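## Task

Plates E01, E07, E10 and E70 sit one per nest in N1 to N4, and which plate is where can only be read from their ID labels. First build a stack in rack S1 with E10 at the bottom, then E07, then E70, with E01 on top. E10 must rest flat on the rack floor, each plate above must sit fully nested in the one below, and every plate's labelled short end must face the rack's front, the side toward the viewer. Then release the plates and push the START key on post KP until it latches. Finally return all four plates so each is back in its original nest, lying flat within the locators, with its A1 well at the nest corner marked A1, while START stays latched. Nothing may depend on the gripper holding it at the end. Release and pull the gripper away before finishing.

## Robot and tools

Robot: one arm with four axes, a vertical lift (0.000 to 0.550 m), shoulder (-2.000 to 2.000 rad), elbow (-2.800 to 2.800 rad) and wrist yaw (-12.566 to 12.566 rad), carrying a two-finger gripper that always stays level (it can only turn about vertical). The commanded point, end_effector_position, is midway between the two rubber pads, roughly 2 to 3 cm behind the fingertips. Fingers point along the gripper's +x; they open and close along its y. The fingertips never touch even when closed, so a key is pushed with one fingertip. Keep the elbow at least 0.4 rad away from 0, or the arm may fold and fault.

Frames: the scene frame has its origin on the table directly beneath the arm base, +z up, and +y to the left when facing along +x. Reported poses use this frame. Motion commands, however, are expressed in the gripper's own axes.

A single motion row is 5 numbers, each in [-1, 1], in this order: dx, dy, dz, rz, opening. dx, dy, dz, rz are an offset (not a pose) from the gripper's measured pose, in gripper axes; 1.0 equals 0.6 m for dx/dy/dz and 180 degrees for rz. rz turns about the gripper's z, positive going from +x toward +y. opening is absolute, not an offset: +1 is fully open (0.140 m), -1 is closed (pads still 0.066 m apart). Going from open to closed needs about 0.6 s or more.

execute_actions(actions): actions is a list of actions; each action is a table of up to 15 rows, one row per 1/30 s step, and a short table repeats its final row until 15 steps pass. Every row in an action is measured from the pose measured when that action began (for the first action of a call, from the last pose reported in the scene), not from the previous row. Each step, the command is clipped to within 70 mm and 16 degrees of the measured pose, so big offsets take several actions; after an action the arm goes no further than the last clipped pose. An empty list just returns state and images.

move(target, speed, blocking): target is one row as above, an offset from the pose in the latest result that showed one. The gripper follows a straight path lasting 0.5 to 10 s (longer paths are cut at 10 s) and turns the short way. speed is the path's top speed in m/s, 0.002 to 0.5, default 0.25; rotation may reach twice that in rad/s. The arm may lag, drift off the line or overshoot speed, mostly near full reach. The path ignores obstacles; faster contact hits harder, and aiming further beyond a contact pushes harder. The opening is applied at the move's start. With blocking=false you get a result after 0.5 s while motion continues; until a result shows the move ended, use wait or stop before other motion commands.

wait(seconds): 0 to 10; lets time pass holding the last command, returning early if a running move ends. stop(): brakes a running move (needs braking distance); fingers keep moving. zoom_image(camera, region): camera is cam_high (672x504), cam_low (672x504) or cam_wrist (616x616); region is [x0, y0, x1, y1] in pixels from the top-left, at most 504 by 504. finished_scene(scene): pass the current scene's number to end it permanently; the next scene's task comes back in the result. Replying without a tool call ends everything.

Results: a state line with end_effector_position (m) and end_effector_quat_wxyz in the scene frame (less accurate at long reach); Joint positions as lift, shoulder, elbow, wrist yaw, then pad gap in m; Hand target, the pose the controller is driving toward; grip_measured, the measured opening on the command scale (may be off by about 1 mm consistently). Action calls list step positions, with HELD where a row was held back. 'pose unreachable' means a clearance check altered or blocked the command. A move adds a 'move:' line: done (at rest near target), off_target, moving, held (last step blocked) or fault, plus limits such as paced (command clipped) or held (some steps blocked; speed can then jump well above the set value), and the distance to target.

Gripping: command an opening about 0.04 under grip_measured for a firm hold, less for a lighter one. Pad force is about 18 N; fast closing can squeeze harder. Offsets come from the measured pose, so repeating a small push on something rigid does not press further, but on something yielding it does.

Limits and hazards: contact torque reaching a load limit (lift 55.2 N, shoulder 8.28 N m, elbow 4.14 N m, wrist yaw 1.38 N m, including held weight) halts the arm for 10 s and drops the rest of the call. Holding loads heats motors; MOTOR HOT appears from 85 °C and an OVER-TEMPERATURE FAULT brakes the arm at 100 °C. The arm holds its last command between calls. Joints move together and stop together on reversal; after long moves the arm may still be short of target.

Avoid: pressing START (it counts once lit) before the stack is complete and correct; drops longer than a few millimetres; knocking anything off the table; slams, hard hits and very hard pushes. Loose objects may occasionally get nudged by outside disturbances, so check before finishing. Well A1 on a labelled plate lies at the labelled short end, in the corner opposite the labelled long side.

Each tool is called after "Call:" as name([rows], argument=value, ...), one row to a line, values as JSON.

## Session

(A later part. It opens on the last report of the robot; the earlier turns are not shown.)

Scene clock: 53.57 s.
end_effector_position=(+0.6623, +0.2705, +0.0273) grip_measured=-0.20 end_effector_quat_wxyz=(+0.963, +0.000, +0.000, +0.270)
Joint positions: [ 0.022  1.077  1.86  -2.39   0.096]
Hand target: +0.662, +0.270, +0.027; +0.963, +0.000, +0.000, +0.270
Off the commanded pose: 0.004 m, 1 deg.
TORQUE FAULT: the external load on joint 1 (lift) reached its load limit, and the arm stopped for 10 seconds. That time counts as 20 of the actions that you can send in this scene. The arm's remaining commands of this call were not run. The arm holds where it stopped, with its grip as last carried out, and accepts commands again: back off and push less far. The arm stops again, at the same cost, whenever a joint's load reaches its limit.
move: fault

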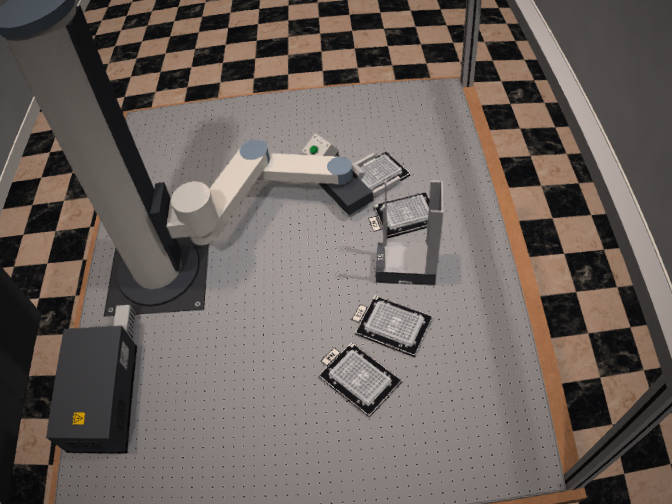

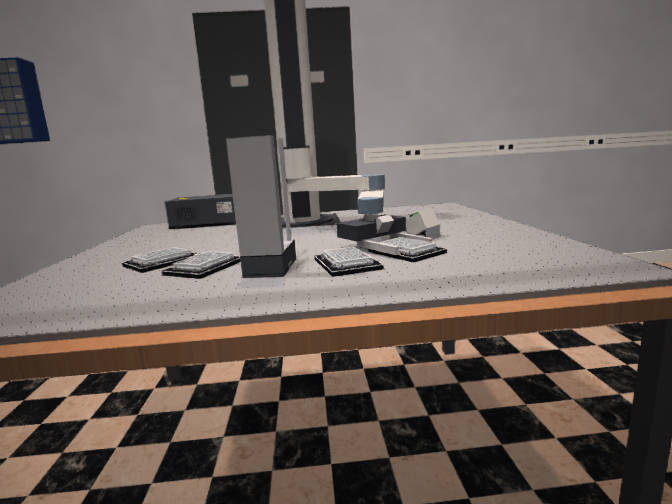

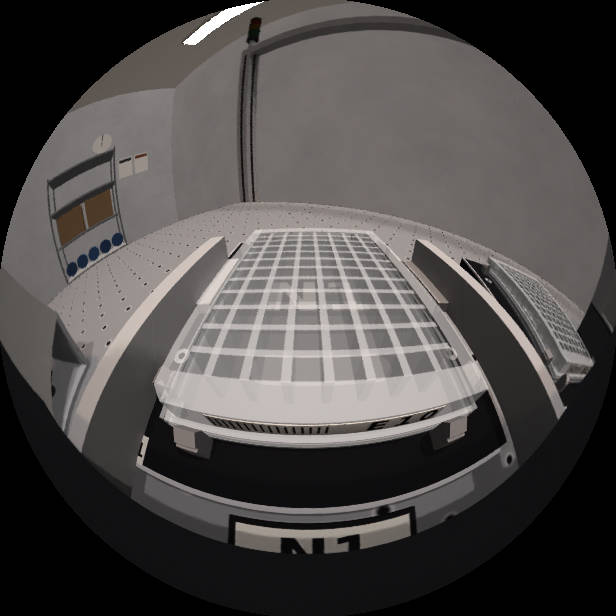

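Call:
move(target=[-0.001,0,-0.34,0.001,-0.52], speed=0.2)

Call:
move(target=[0,0,-0.021,0,-0.52], speed=0.015)

Call:
move(target=[0,0,0,0,0.1])

Call:
move(target=[-0.27,0,0,0,0.1])

Call:
zoom_image(camera="cam_wrist", region=[240,170,400,280])

Call:
move(target=[0.017,0.225,-0.073,0.113,0.1])

Call:
move(target=[0.215,0,0,0,0.1], speed=0.15)

Scene clock: 192.03 s.
end_effector_position=(+0.7161, -0.0789, +0.1072) grip_measured=-0.47 end_effector_quat_wxyz=(+0.997, +0.000, +0.000, -0.072)
Joint positions: [ 0.102  0.468  1.792 -2.404  0.085]
Hand target: +0.716, -0.079, +0.107; +0.997, +0.000, +0.000, -0.072
Off the commanded pose: 0.000 m, 0 deg.
move: done

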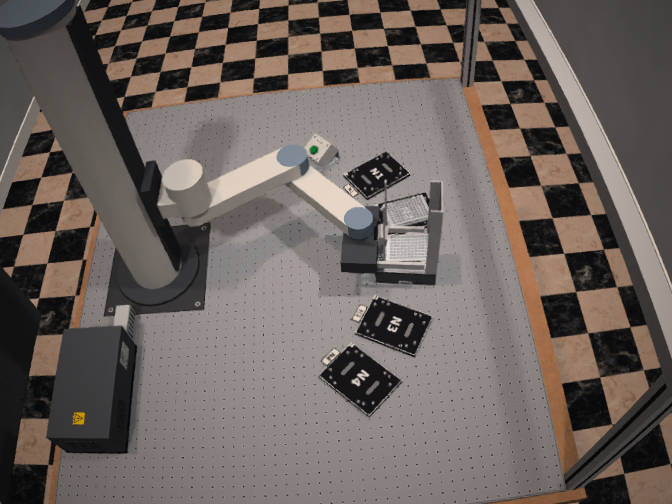

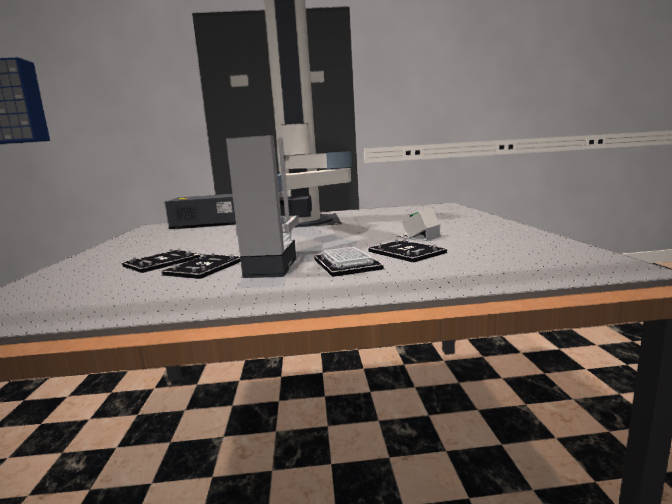

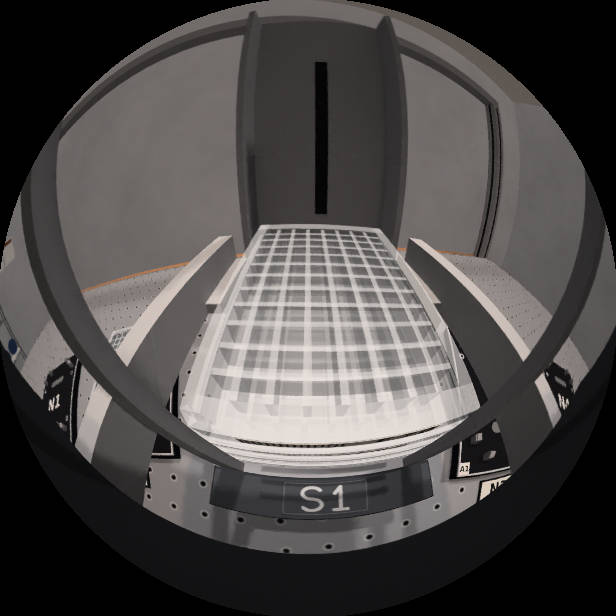

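Scene clock: 193.10 s.
end_effector_position=(+0.7161, -0.0788, +0.0951) grip_measured=-0.47 end_effector_quat_wxyz=(+0.997, +0.000, +0.000, -0.072)
Joint positions: [ 0.09   0.469  1.792 -2.405  0.086]
Hand target: +0.716, -0.079, +0.095; +0.997, +0.000, +0.000, -0.072
Off the commanded pose: 0.001 m, 0 deg.
move: done

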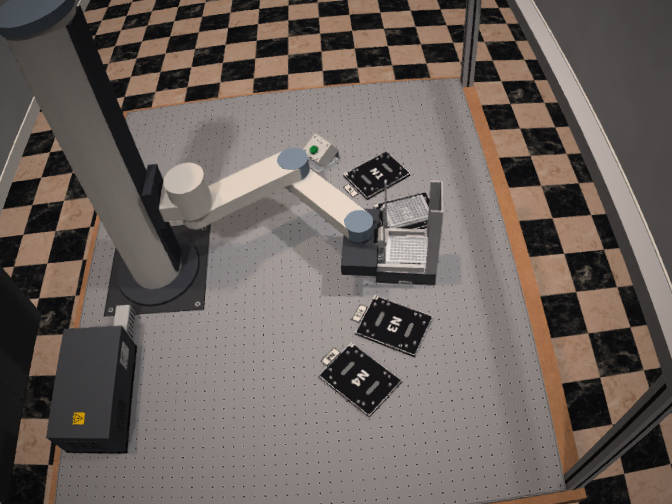

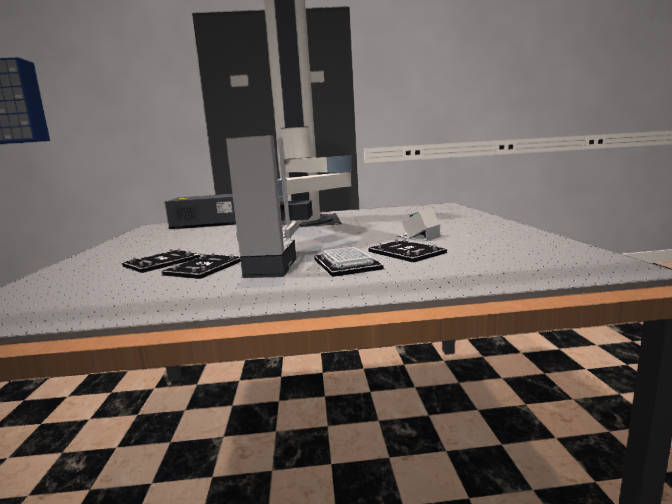

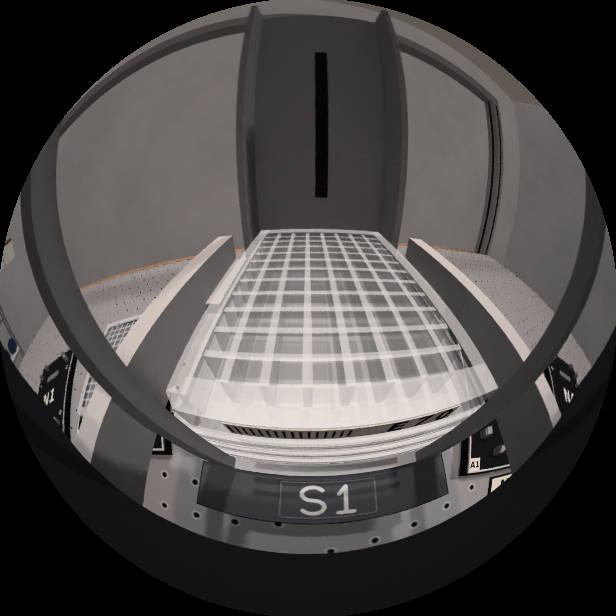

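Scene clock: 193.60 s.
end_effector_position=(+0.7162, -0.0788, +0.0951) grip_measured=+0.10 end_effector_quat_wxyz=(+0.997, +0.000, +0.000, -0.072)
Joint positions: [ 0.09   0.469  1.792 -2.405  0.107]
Hand target: +0.716, -0.079, +0.095; +0.997, +0.000, +0.000, -0.072
Off the commanded pose: 0.000 m, 0 deg.
move: done

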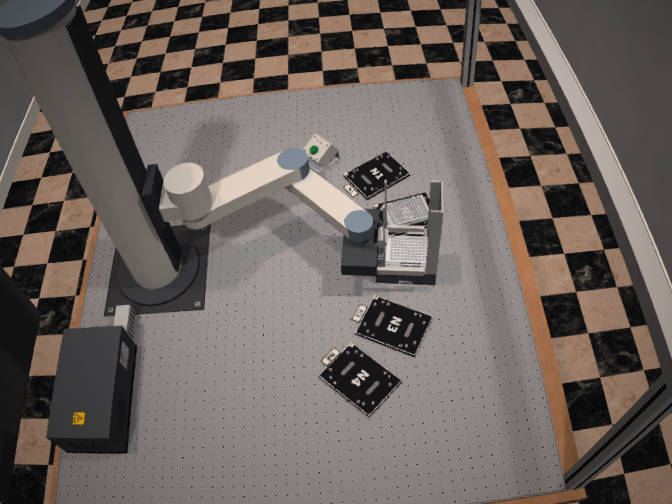

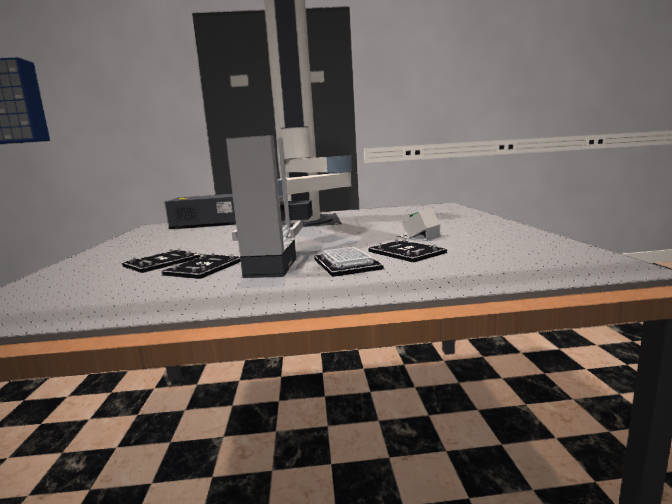

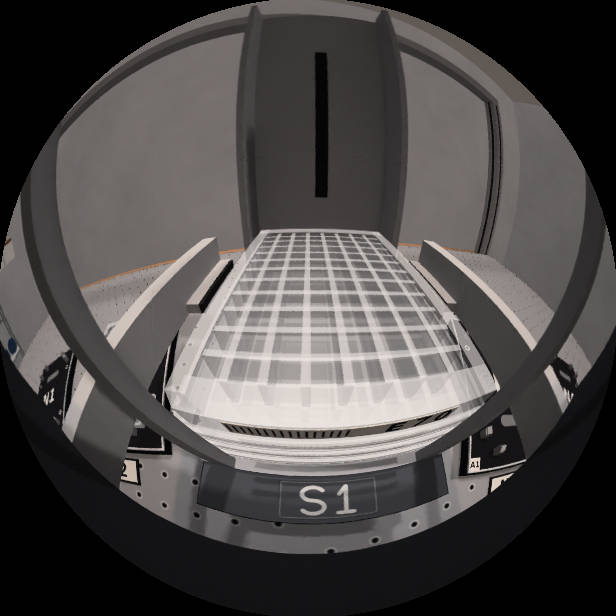

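Scene clock: 194.67 s.
end_effector_position=(+0.5558, -0.0554, +0.0951) grip_measured=+0.10 end_effector_quat_wxyz=(+0.997, +0.000, +0.000, -0.072)
Joint positions: [ 0.09   0.797  0.969 -1.911  0.107]
Hand target: +0.556, -0.055, +0.095; +0.997, +0.000, +0.000, -0.072
Off the commanded pose: 0.000 m, 0 deg.
move: done

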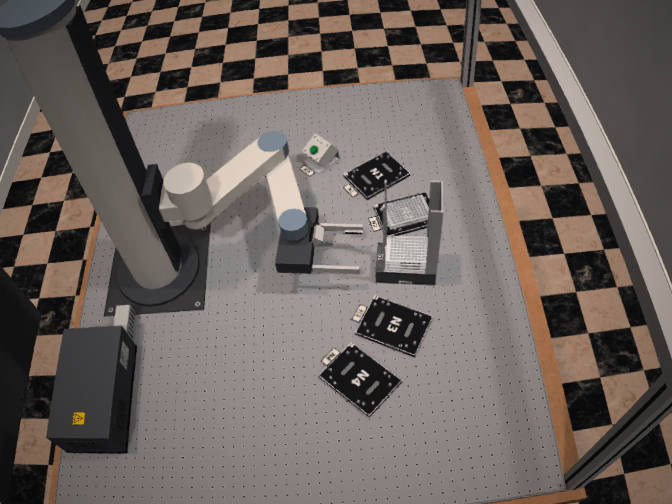

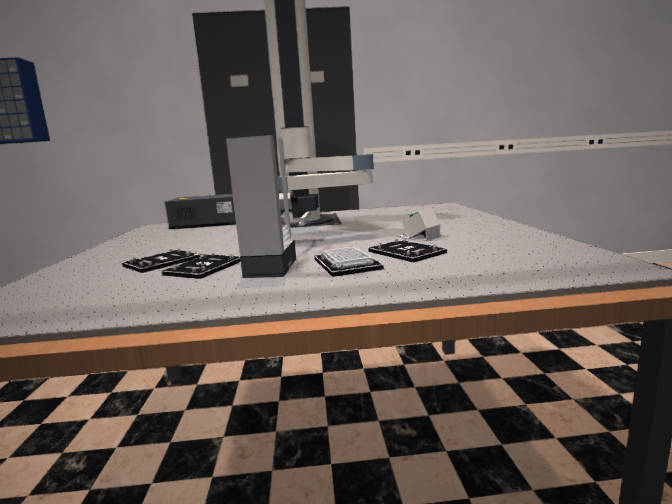

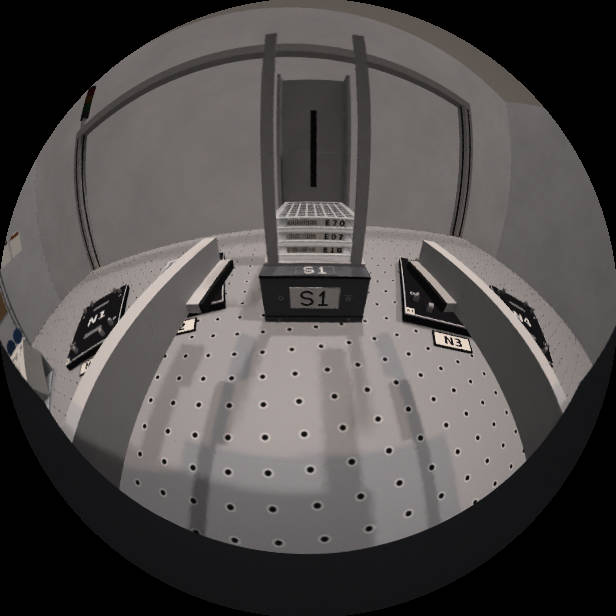

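Region (240, 170, 400, 280) of cam_wrist's 616x616 image, scaled by 3.150, with more detail than that image has; it fills the top 346 rows of this view, and the rest is white.

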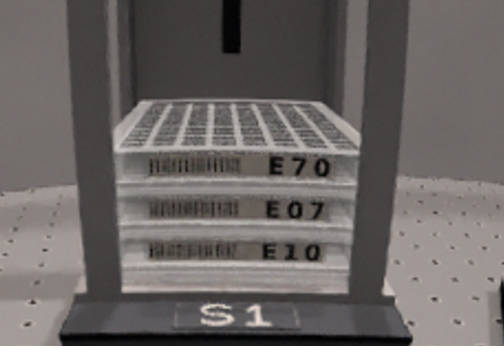

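Scene clock: 195.73 s.
end_effector_position=(+0.5854, +0.0769, +0.0513) grip_measured=+0.10 end_effector_quat_wxyz=(+0.994, +0.000, +0.000, +0.105)
Joint positions: [ 0.046  1.062  1.117 -1.968  0.107]
Hand target: +0.585, +0.077, +0.051; +0.994, +0.000, +0.000, +0.105
Off the commanded pose: 0.000 m, 0 deg.
move: done

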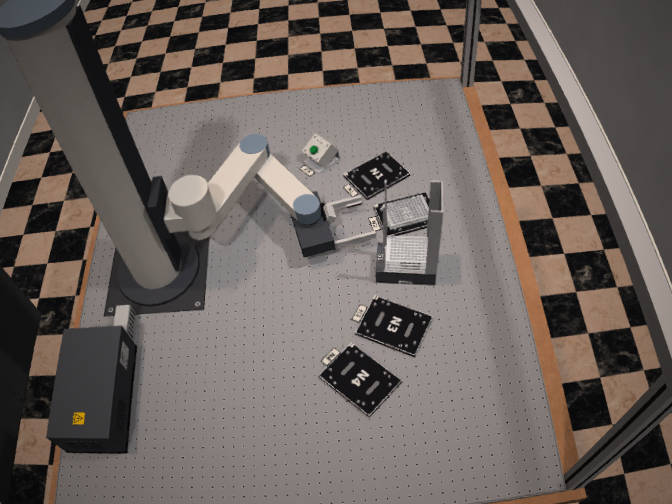

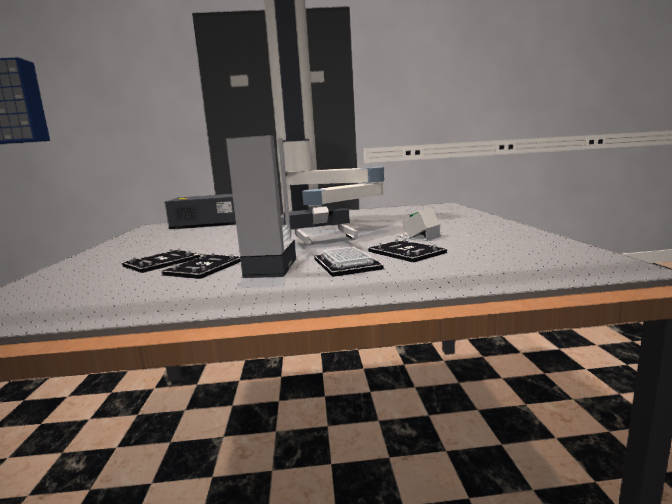

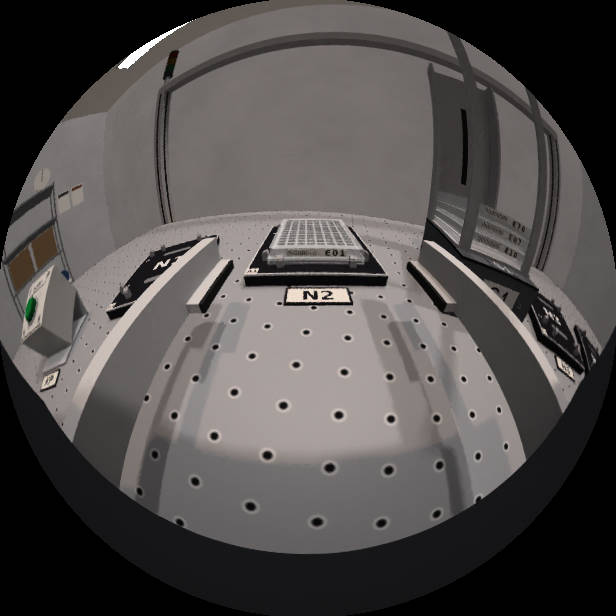

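Scene clock: 196.93 s.
end_effector_position=(+0.7116, +0.1038, +0.0513) grip_measured=+0.10 end_effector_quat_wxyz=(+0.994, +0.000, +0.000, +0.105)
Joint positions: [ 0.046  0.798  1.791 -2.378  0.107]
Hand target: +0.712, +0.104, +0.051; +0.994, +0.000, +0.000, +0.105
Off the commanded pose: 0.000 m, 0 deg.
move: done

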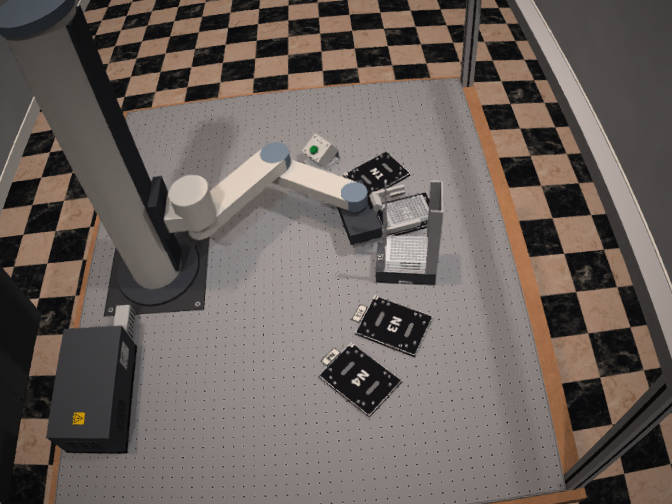

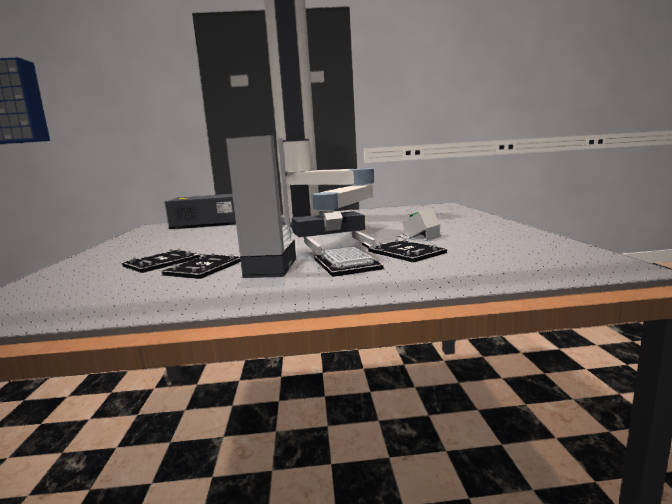

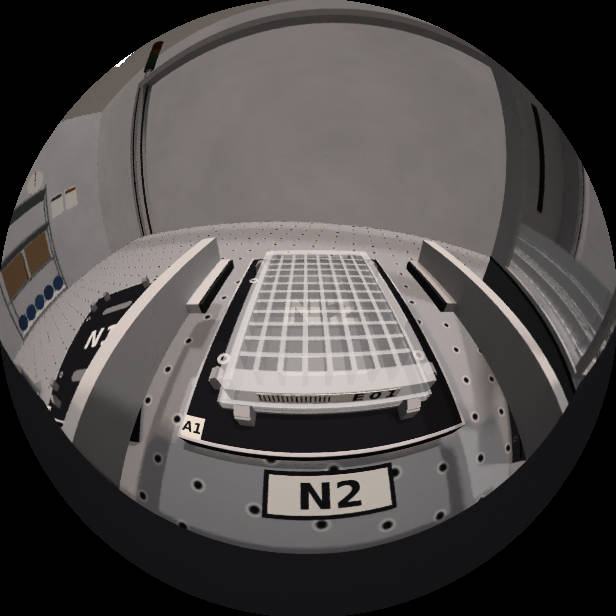

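Call:
move(target=[0.027,0.003,-0.034,0.008,0.1], speed=0.04)

Scene clock: 200.73 s.
end_effector_position=(+0.7270, +0.1090, +0.0309) grip_measured=+0.10 end_effector_quat_wxyz=(+0.993, +0.000, +0.000, +0.118)
Joint positions: [ 0.026  0.749  1.895 -2.408  0.107]
Hand target: +0.727, +0.109, +0.031; +0.993, +0.000, +0.000, +0.118
Off the commanded pose: 0.000 m, 0 deg.
move: done

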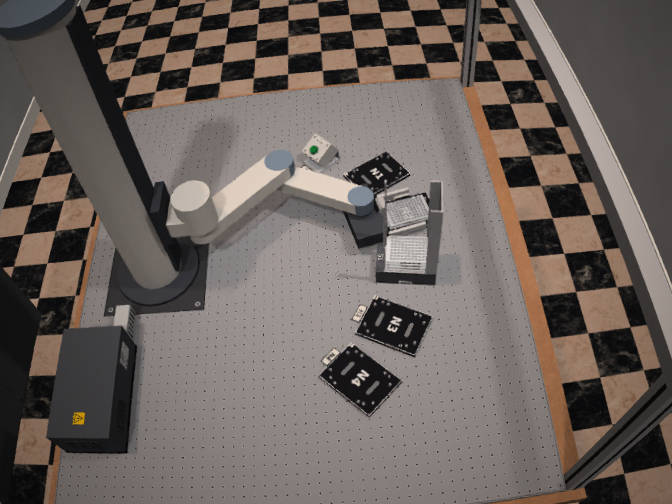

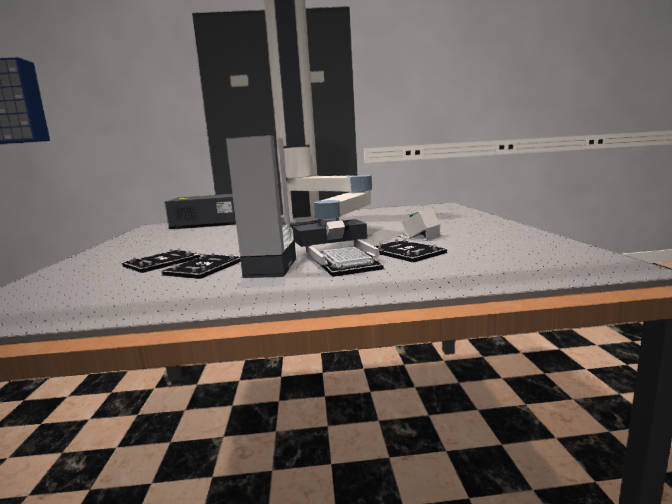

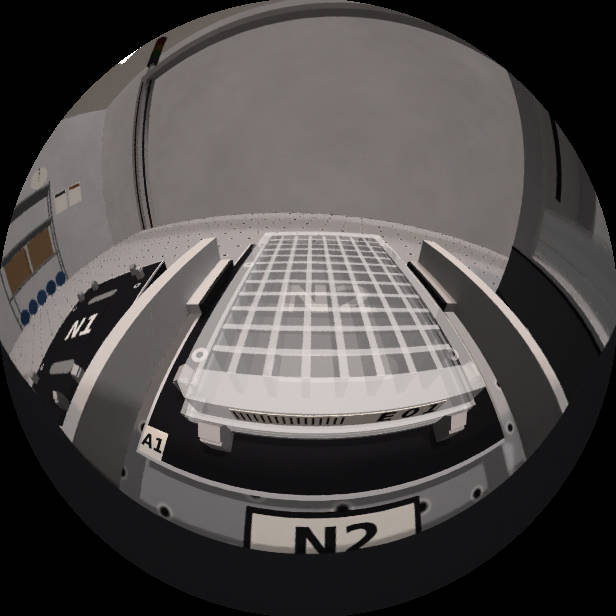

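Call:
move(target=[0.0045,-0.0005,-0.001,0,-0.36], speed=0.03)

Call:
move(target=[0,0,0,0,-0.52])

Call:
move(target=[0,0,0.505,0,-0.52])

Scene clock: 205.70 s.
end_effector_position=(+0.7297, +0.1095, +0.0303) grip_measured=-0.36 end_effector_quat_wxyz=(+0.993, +0.000, +0.000, +0.118)
Joint positions: [ 0.025  0.741  1.913 -2.417  0.09 ]
Hand target: +0.730, +0.109, +0.030; +0.993, +0.000, +0.000, +0.118
Off the commanded pose: 0.000 m, 0 deg.
move: done

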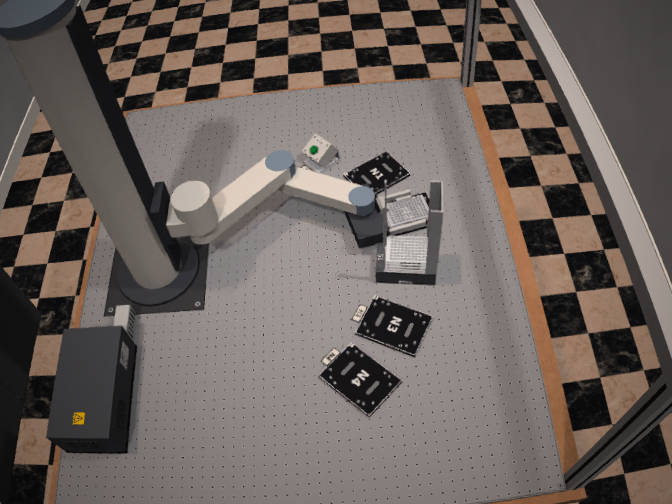

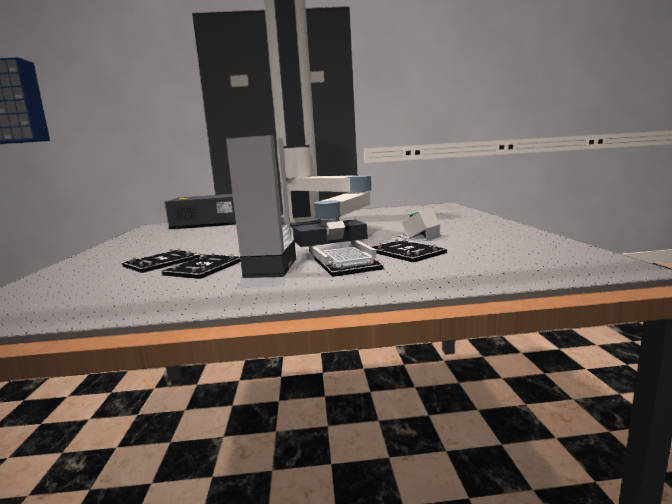

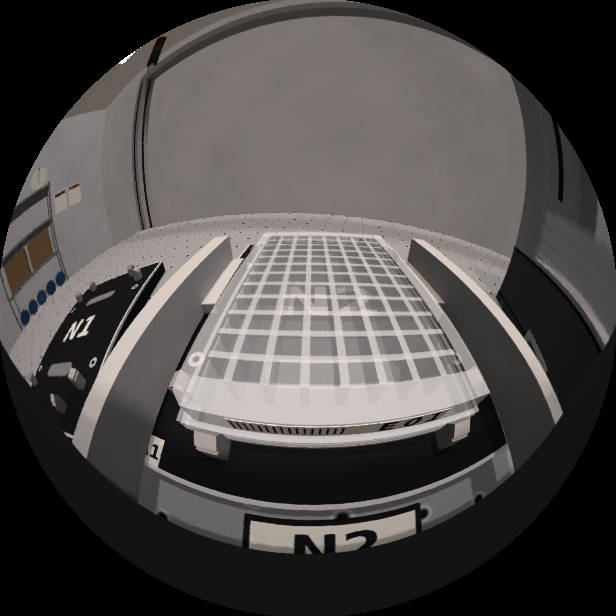

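Scene clock: 206.20 s.
end_effector_position=(+0.7297, +0.1090, +0.0303) grip_measured=-0.47 end_effector_quat_wxyz=(+0.993, +0.000, +0.000, +0.117)
Joint positions: [ 0.025  0.741  1.912 -2.418  0.086]
Hand target: +0.730, +0.109, +0.030; +0.993, +0.000, +0.000, +0.118
Off the commanded pose: 0.000 m, 0 deg.
move: done

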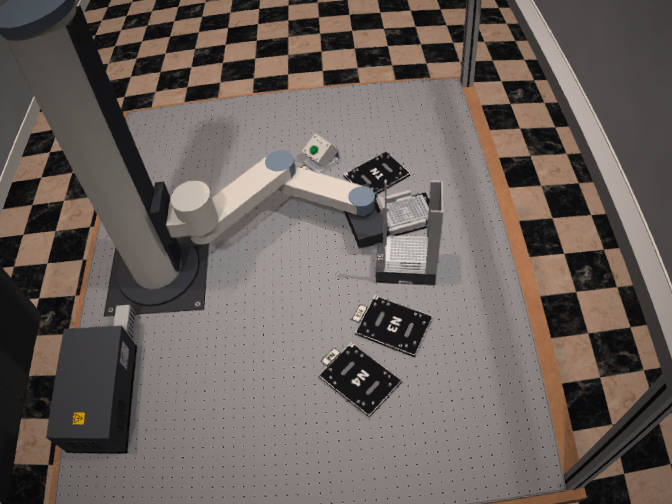

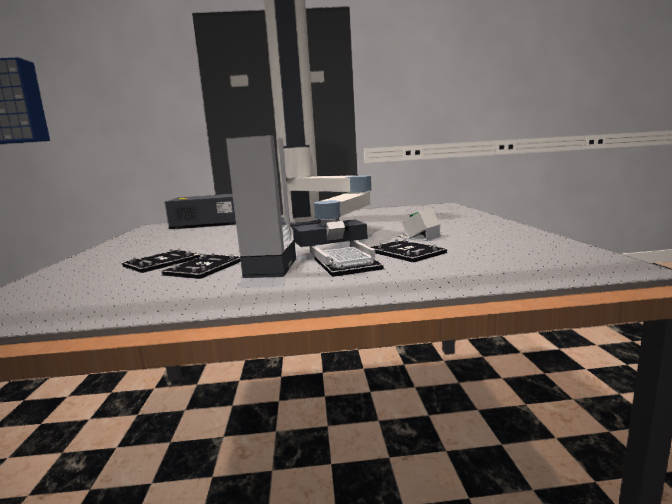

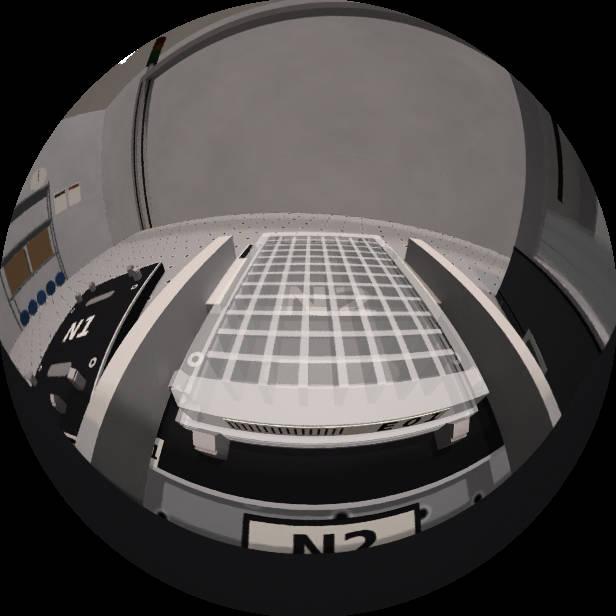

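Scene clock: 207.83 s.
end_effector_position=(+0.7297, +0.1090, +0.3333) grip_measured=-0.47 end_effector_quat_wxyz=(+0.993, +0.000, +0.000, +0.117)
Joint positions: [ 0.328  0.741  1.912 -2.418  0.086]
Hand target: +0.730, +0.109, +0.333; +0.993, +0.000, +0.000, +0.117
Off the commanded pose: 0.000 m, 0 deg.
move: done

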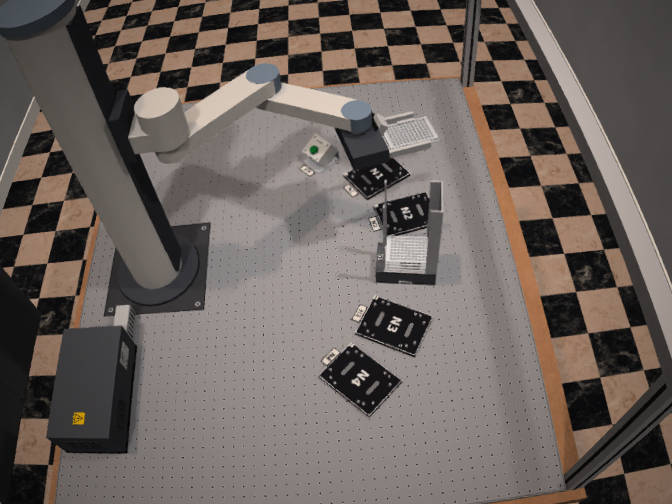

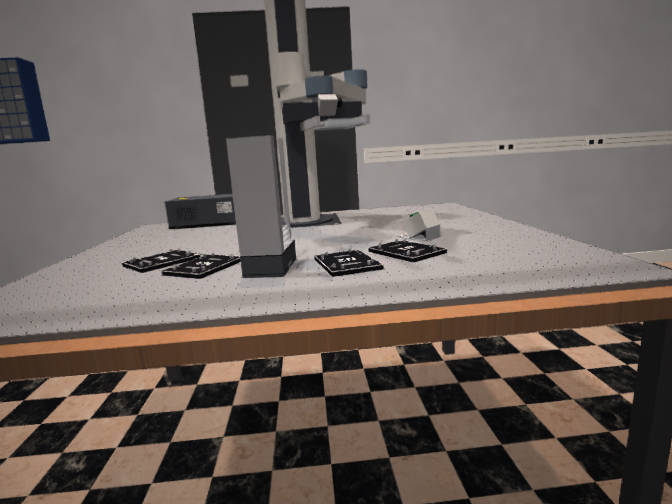

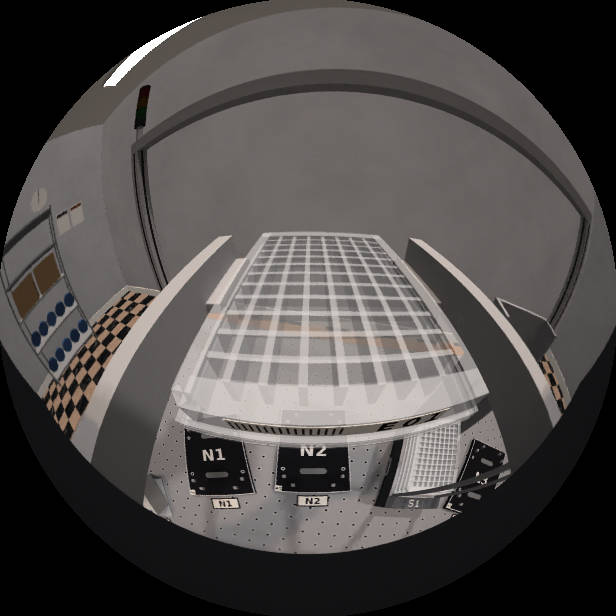

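Call:
move(target=[-0.097,-0.2985,0,-0.121,-0.52])

Call:
move(target=[0,0,-0.027,0,-0.52], speed=0.02)

Scene clock: 213.20 s.
end_effector_position=(+0.7147, -0.0789, +0.3333) grip_measured=-0.47 end_effector_quat_wxyz=(+0.997, +0.000, +0.000, -0.073)
Joint positions: [ 0.328  0.472  1.783 -2.401  0.086]
Hand target: +0.715, -0.079, +0.333; +0.997, +0.000, +0.000, -0.073
Off the commanded pose: 0.000 m, 0 deg.
move: done

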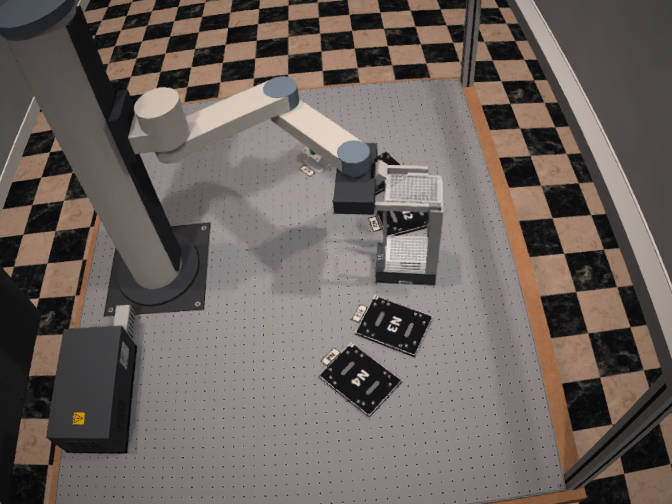

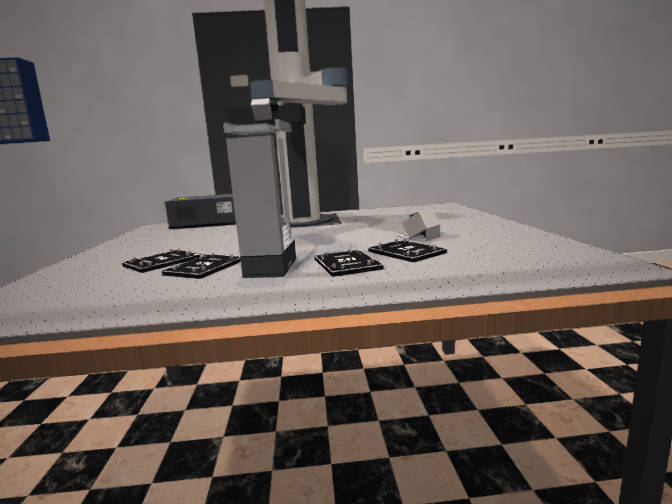

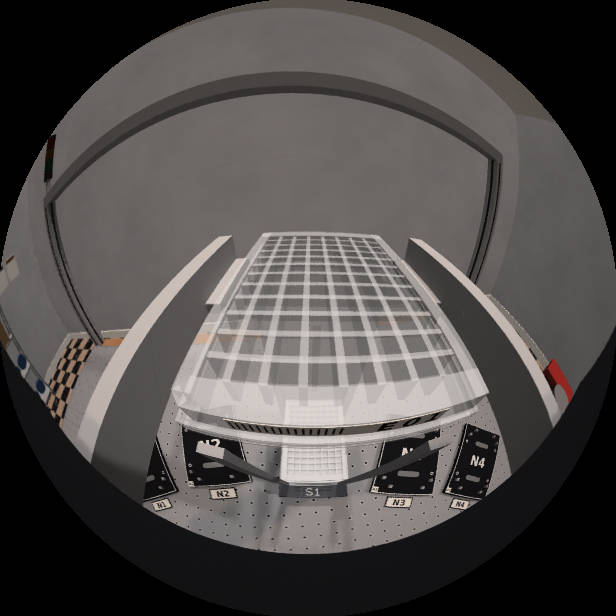

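Scene clock: 214.23 s.
end_effector_position=(+0.7148, -0.0784, +0.3171) grip_measured=-0.47 end_effector_quat_wxyz=(+0.997, +0.000, +0.000, -0.072)
Joint positions: [ 0.312  0.472  1.784 -2.4    0.085]
Hand target: +0.715, -0.079, +0.317; +0.997, +0.000, +0.000, -0.073
Off the commanded pose: 0.000 m, 0 deg.
move: done

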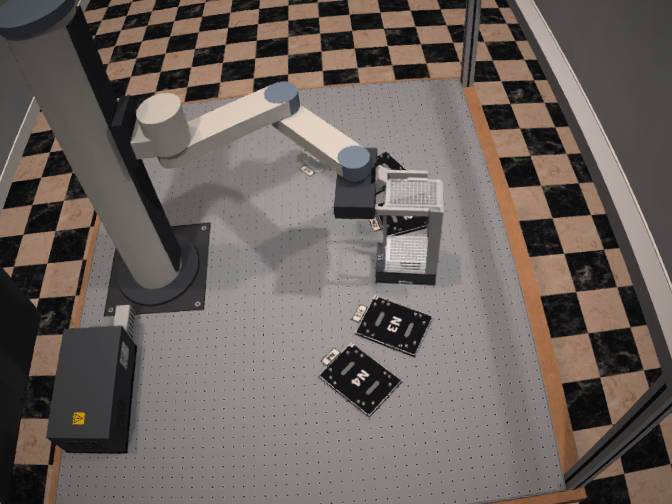

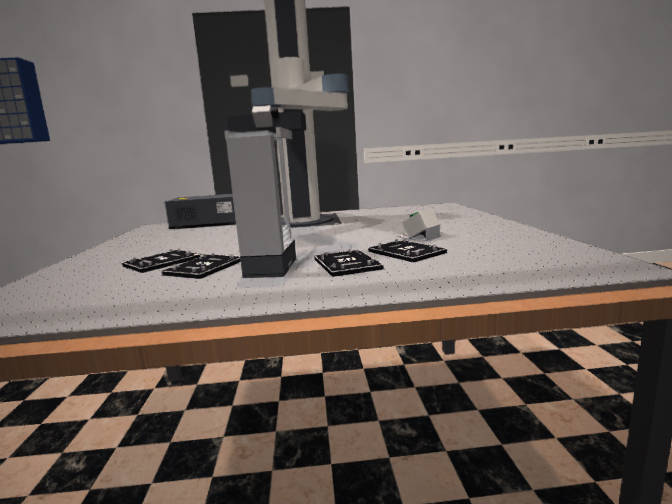

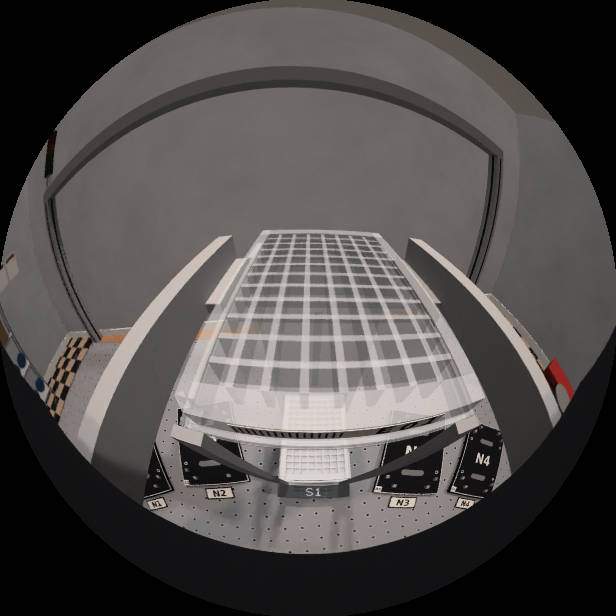

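Touched right side this time (backlash).

Call:
move(target=[0,0.0005,-0.01,0,-0.52], speed=0.01)

Scene clock: 217.47 s.
end_effector_position=(+0.7149, -0.0782, +0.3110) grip_measured=-0.47 end_effector_quat_wxyz=(+0.997, +0.000, +0.000, -0.072)
Joint positions: [ 0.306  0.473  1.784 -2.4    0.085]
Hand target: +0.715, -0.078, +0.311; +0.997, +0.000, +0.000, -0.072
Off the commanded pose: 0.000 m, 0 deg.
move: done

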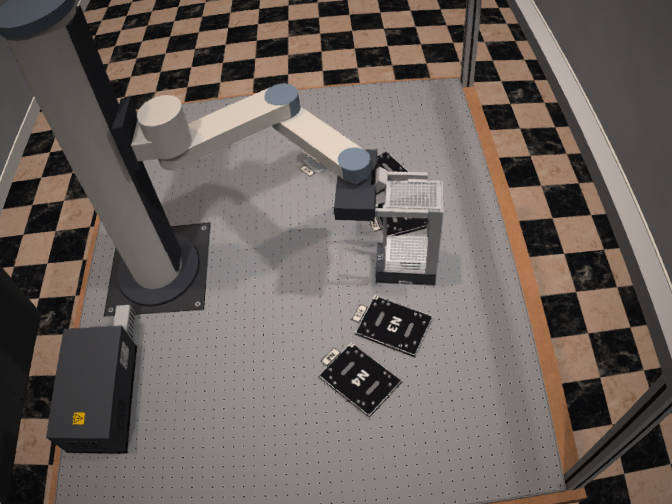

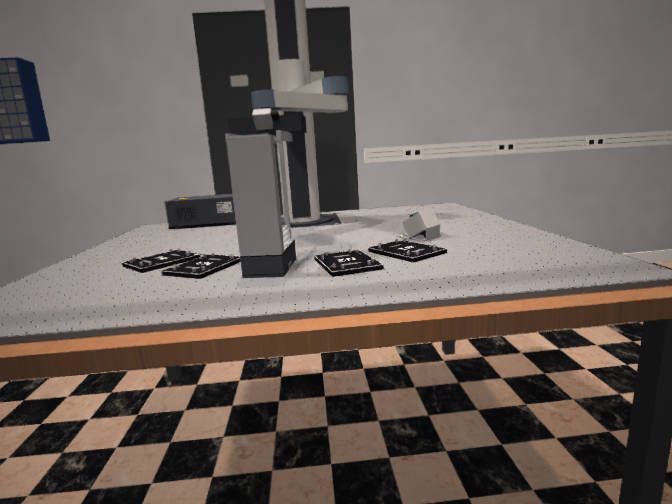

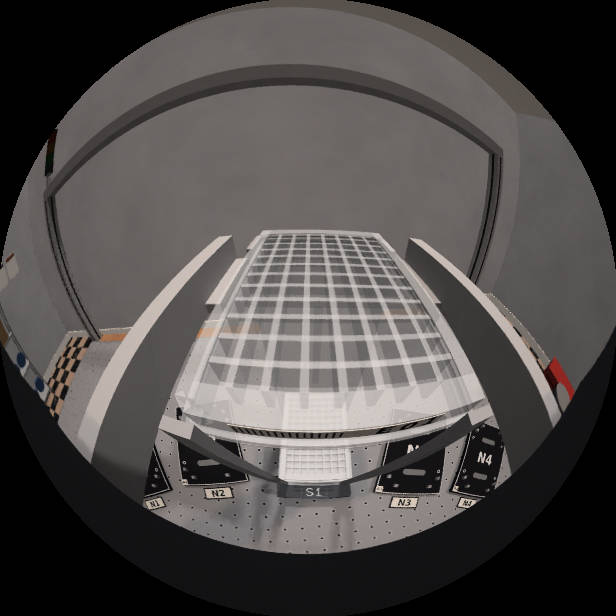

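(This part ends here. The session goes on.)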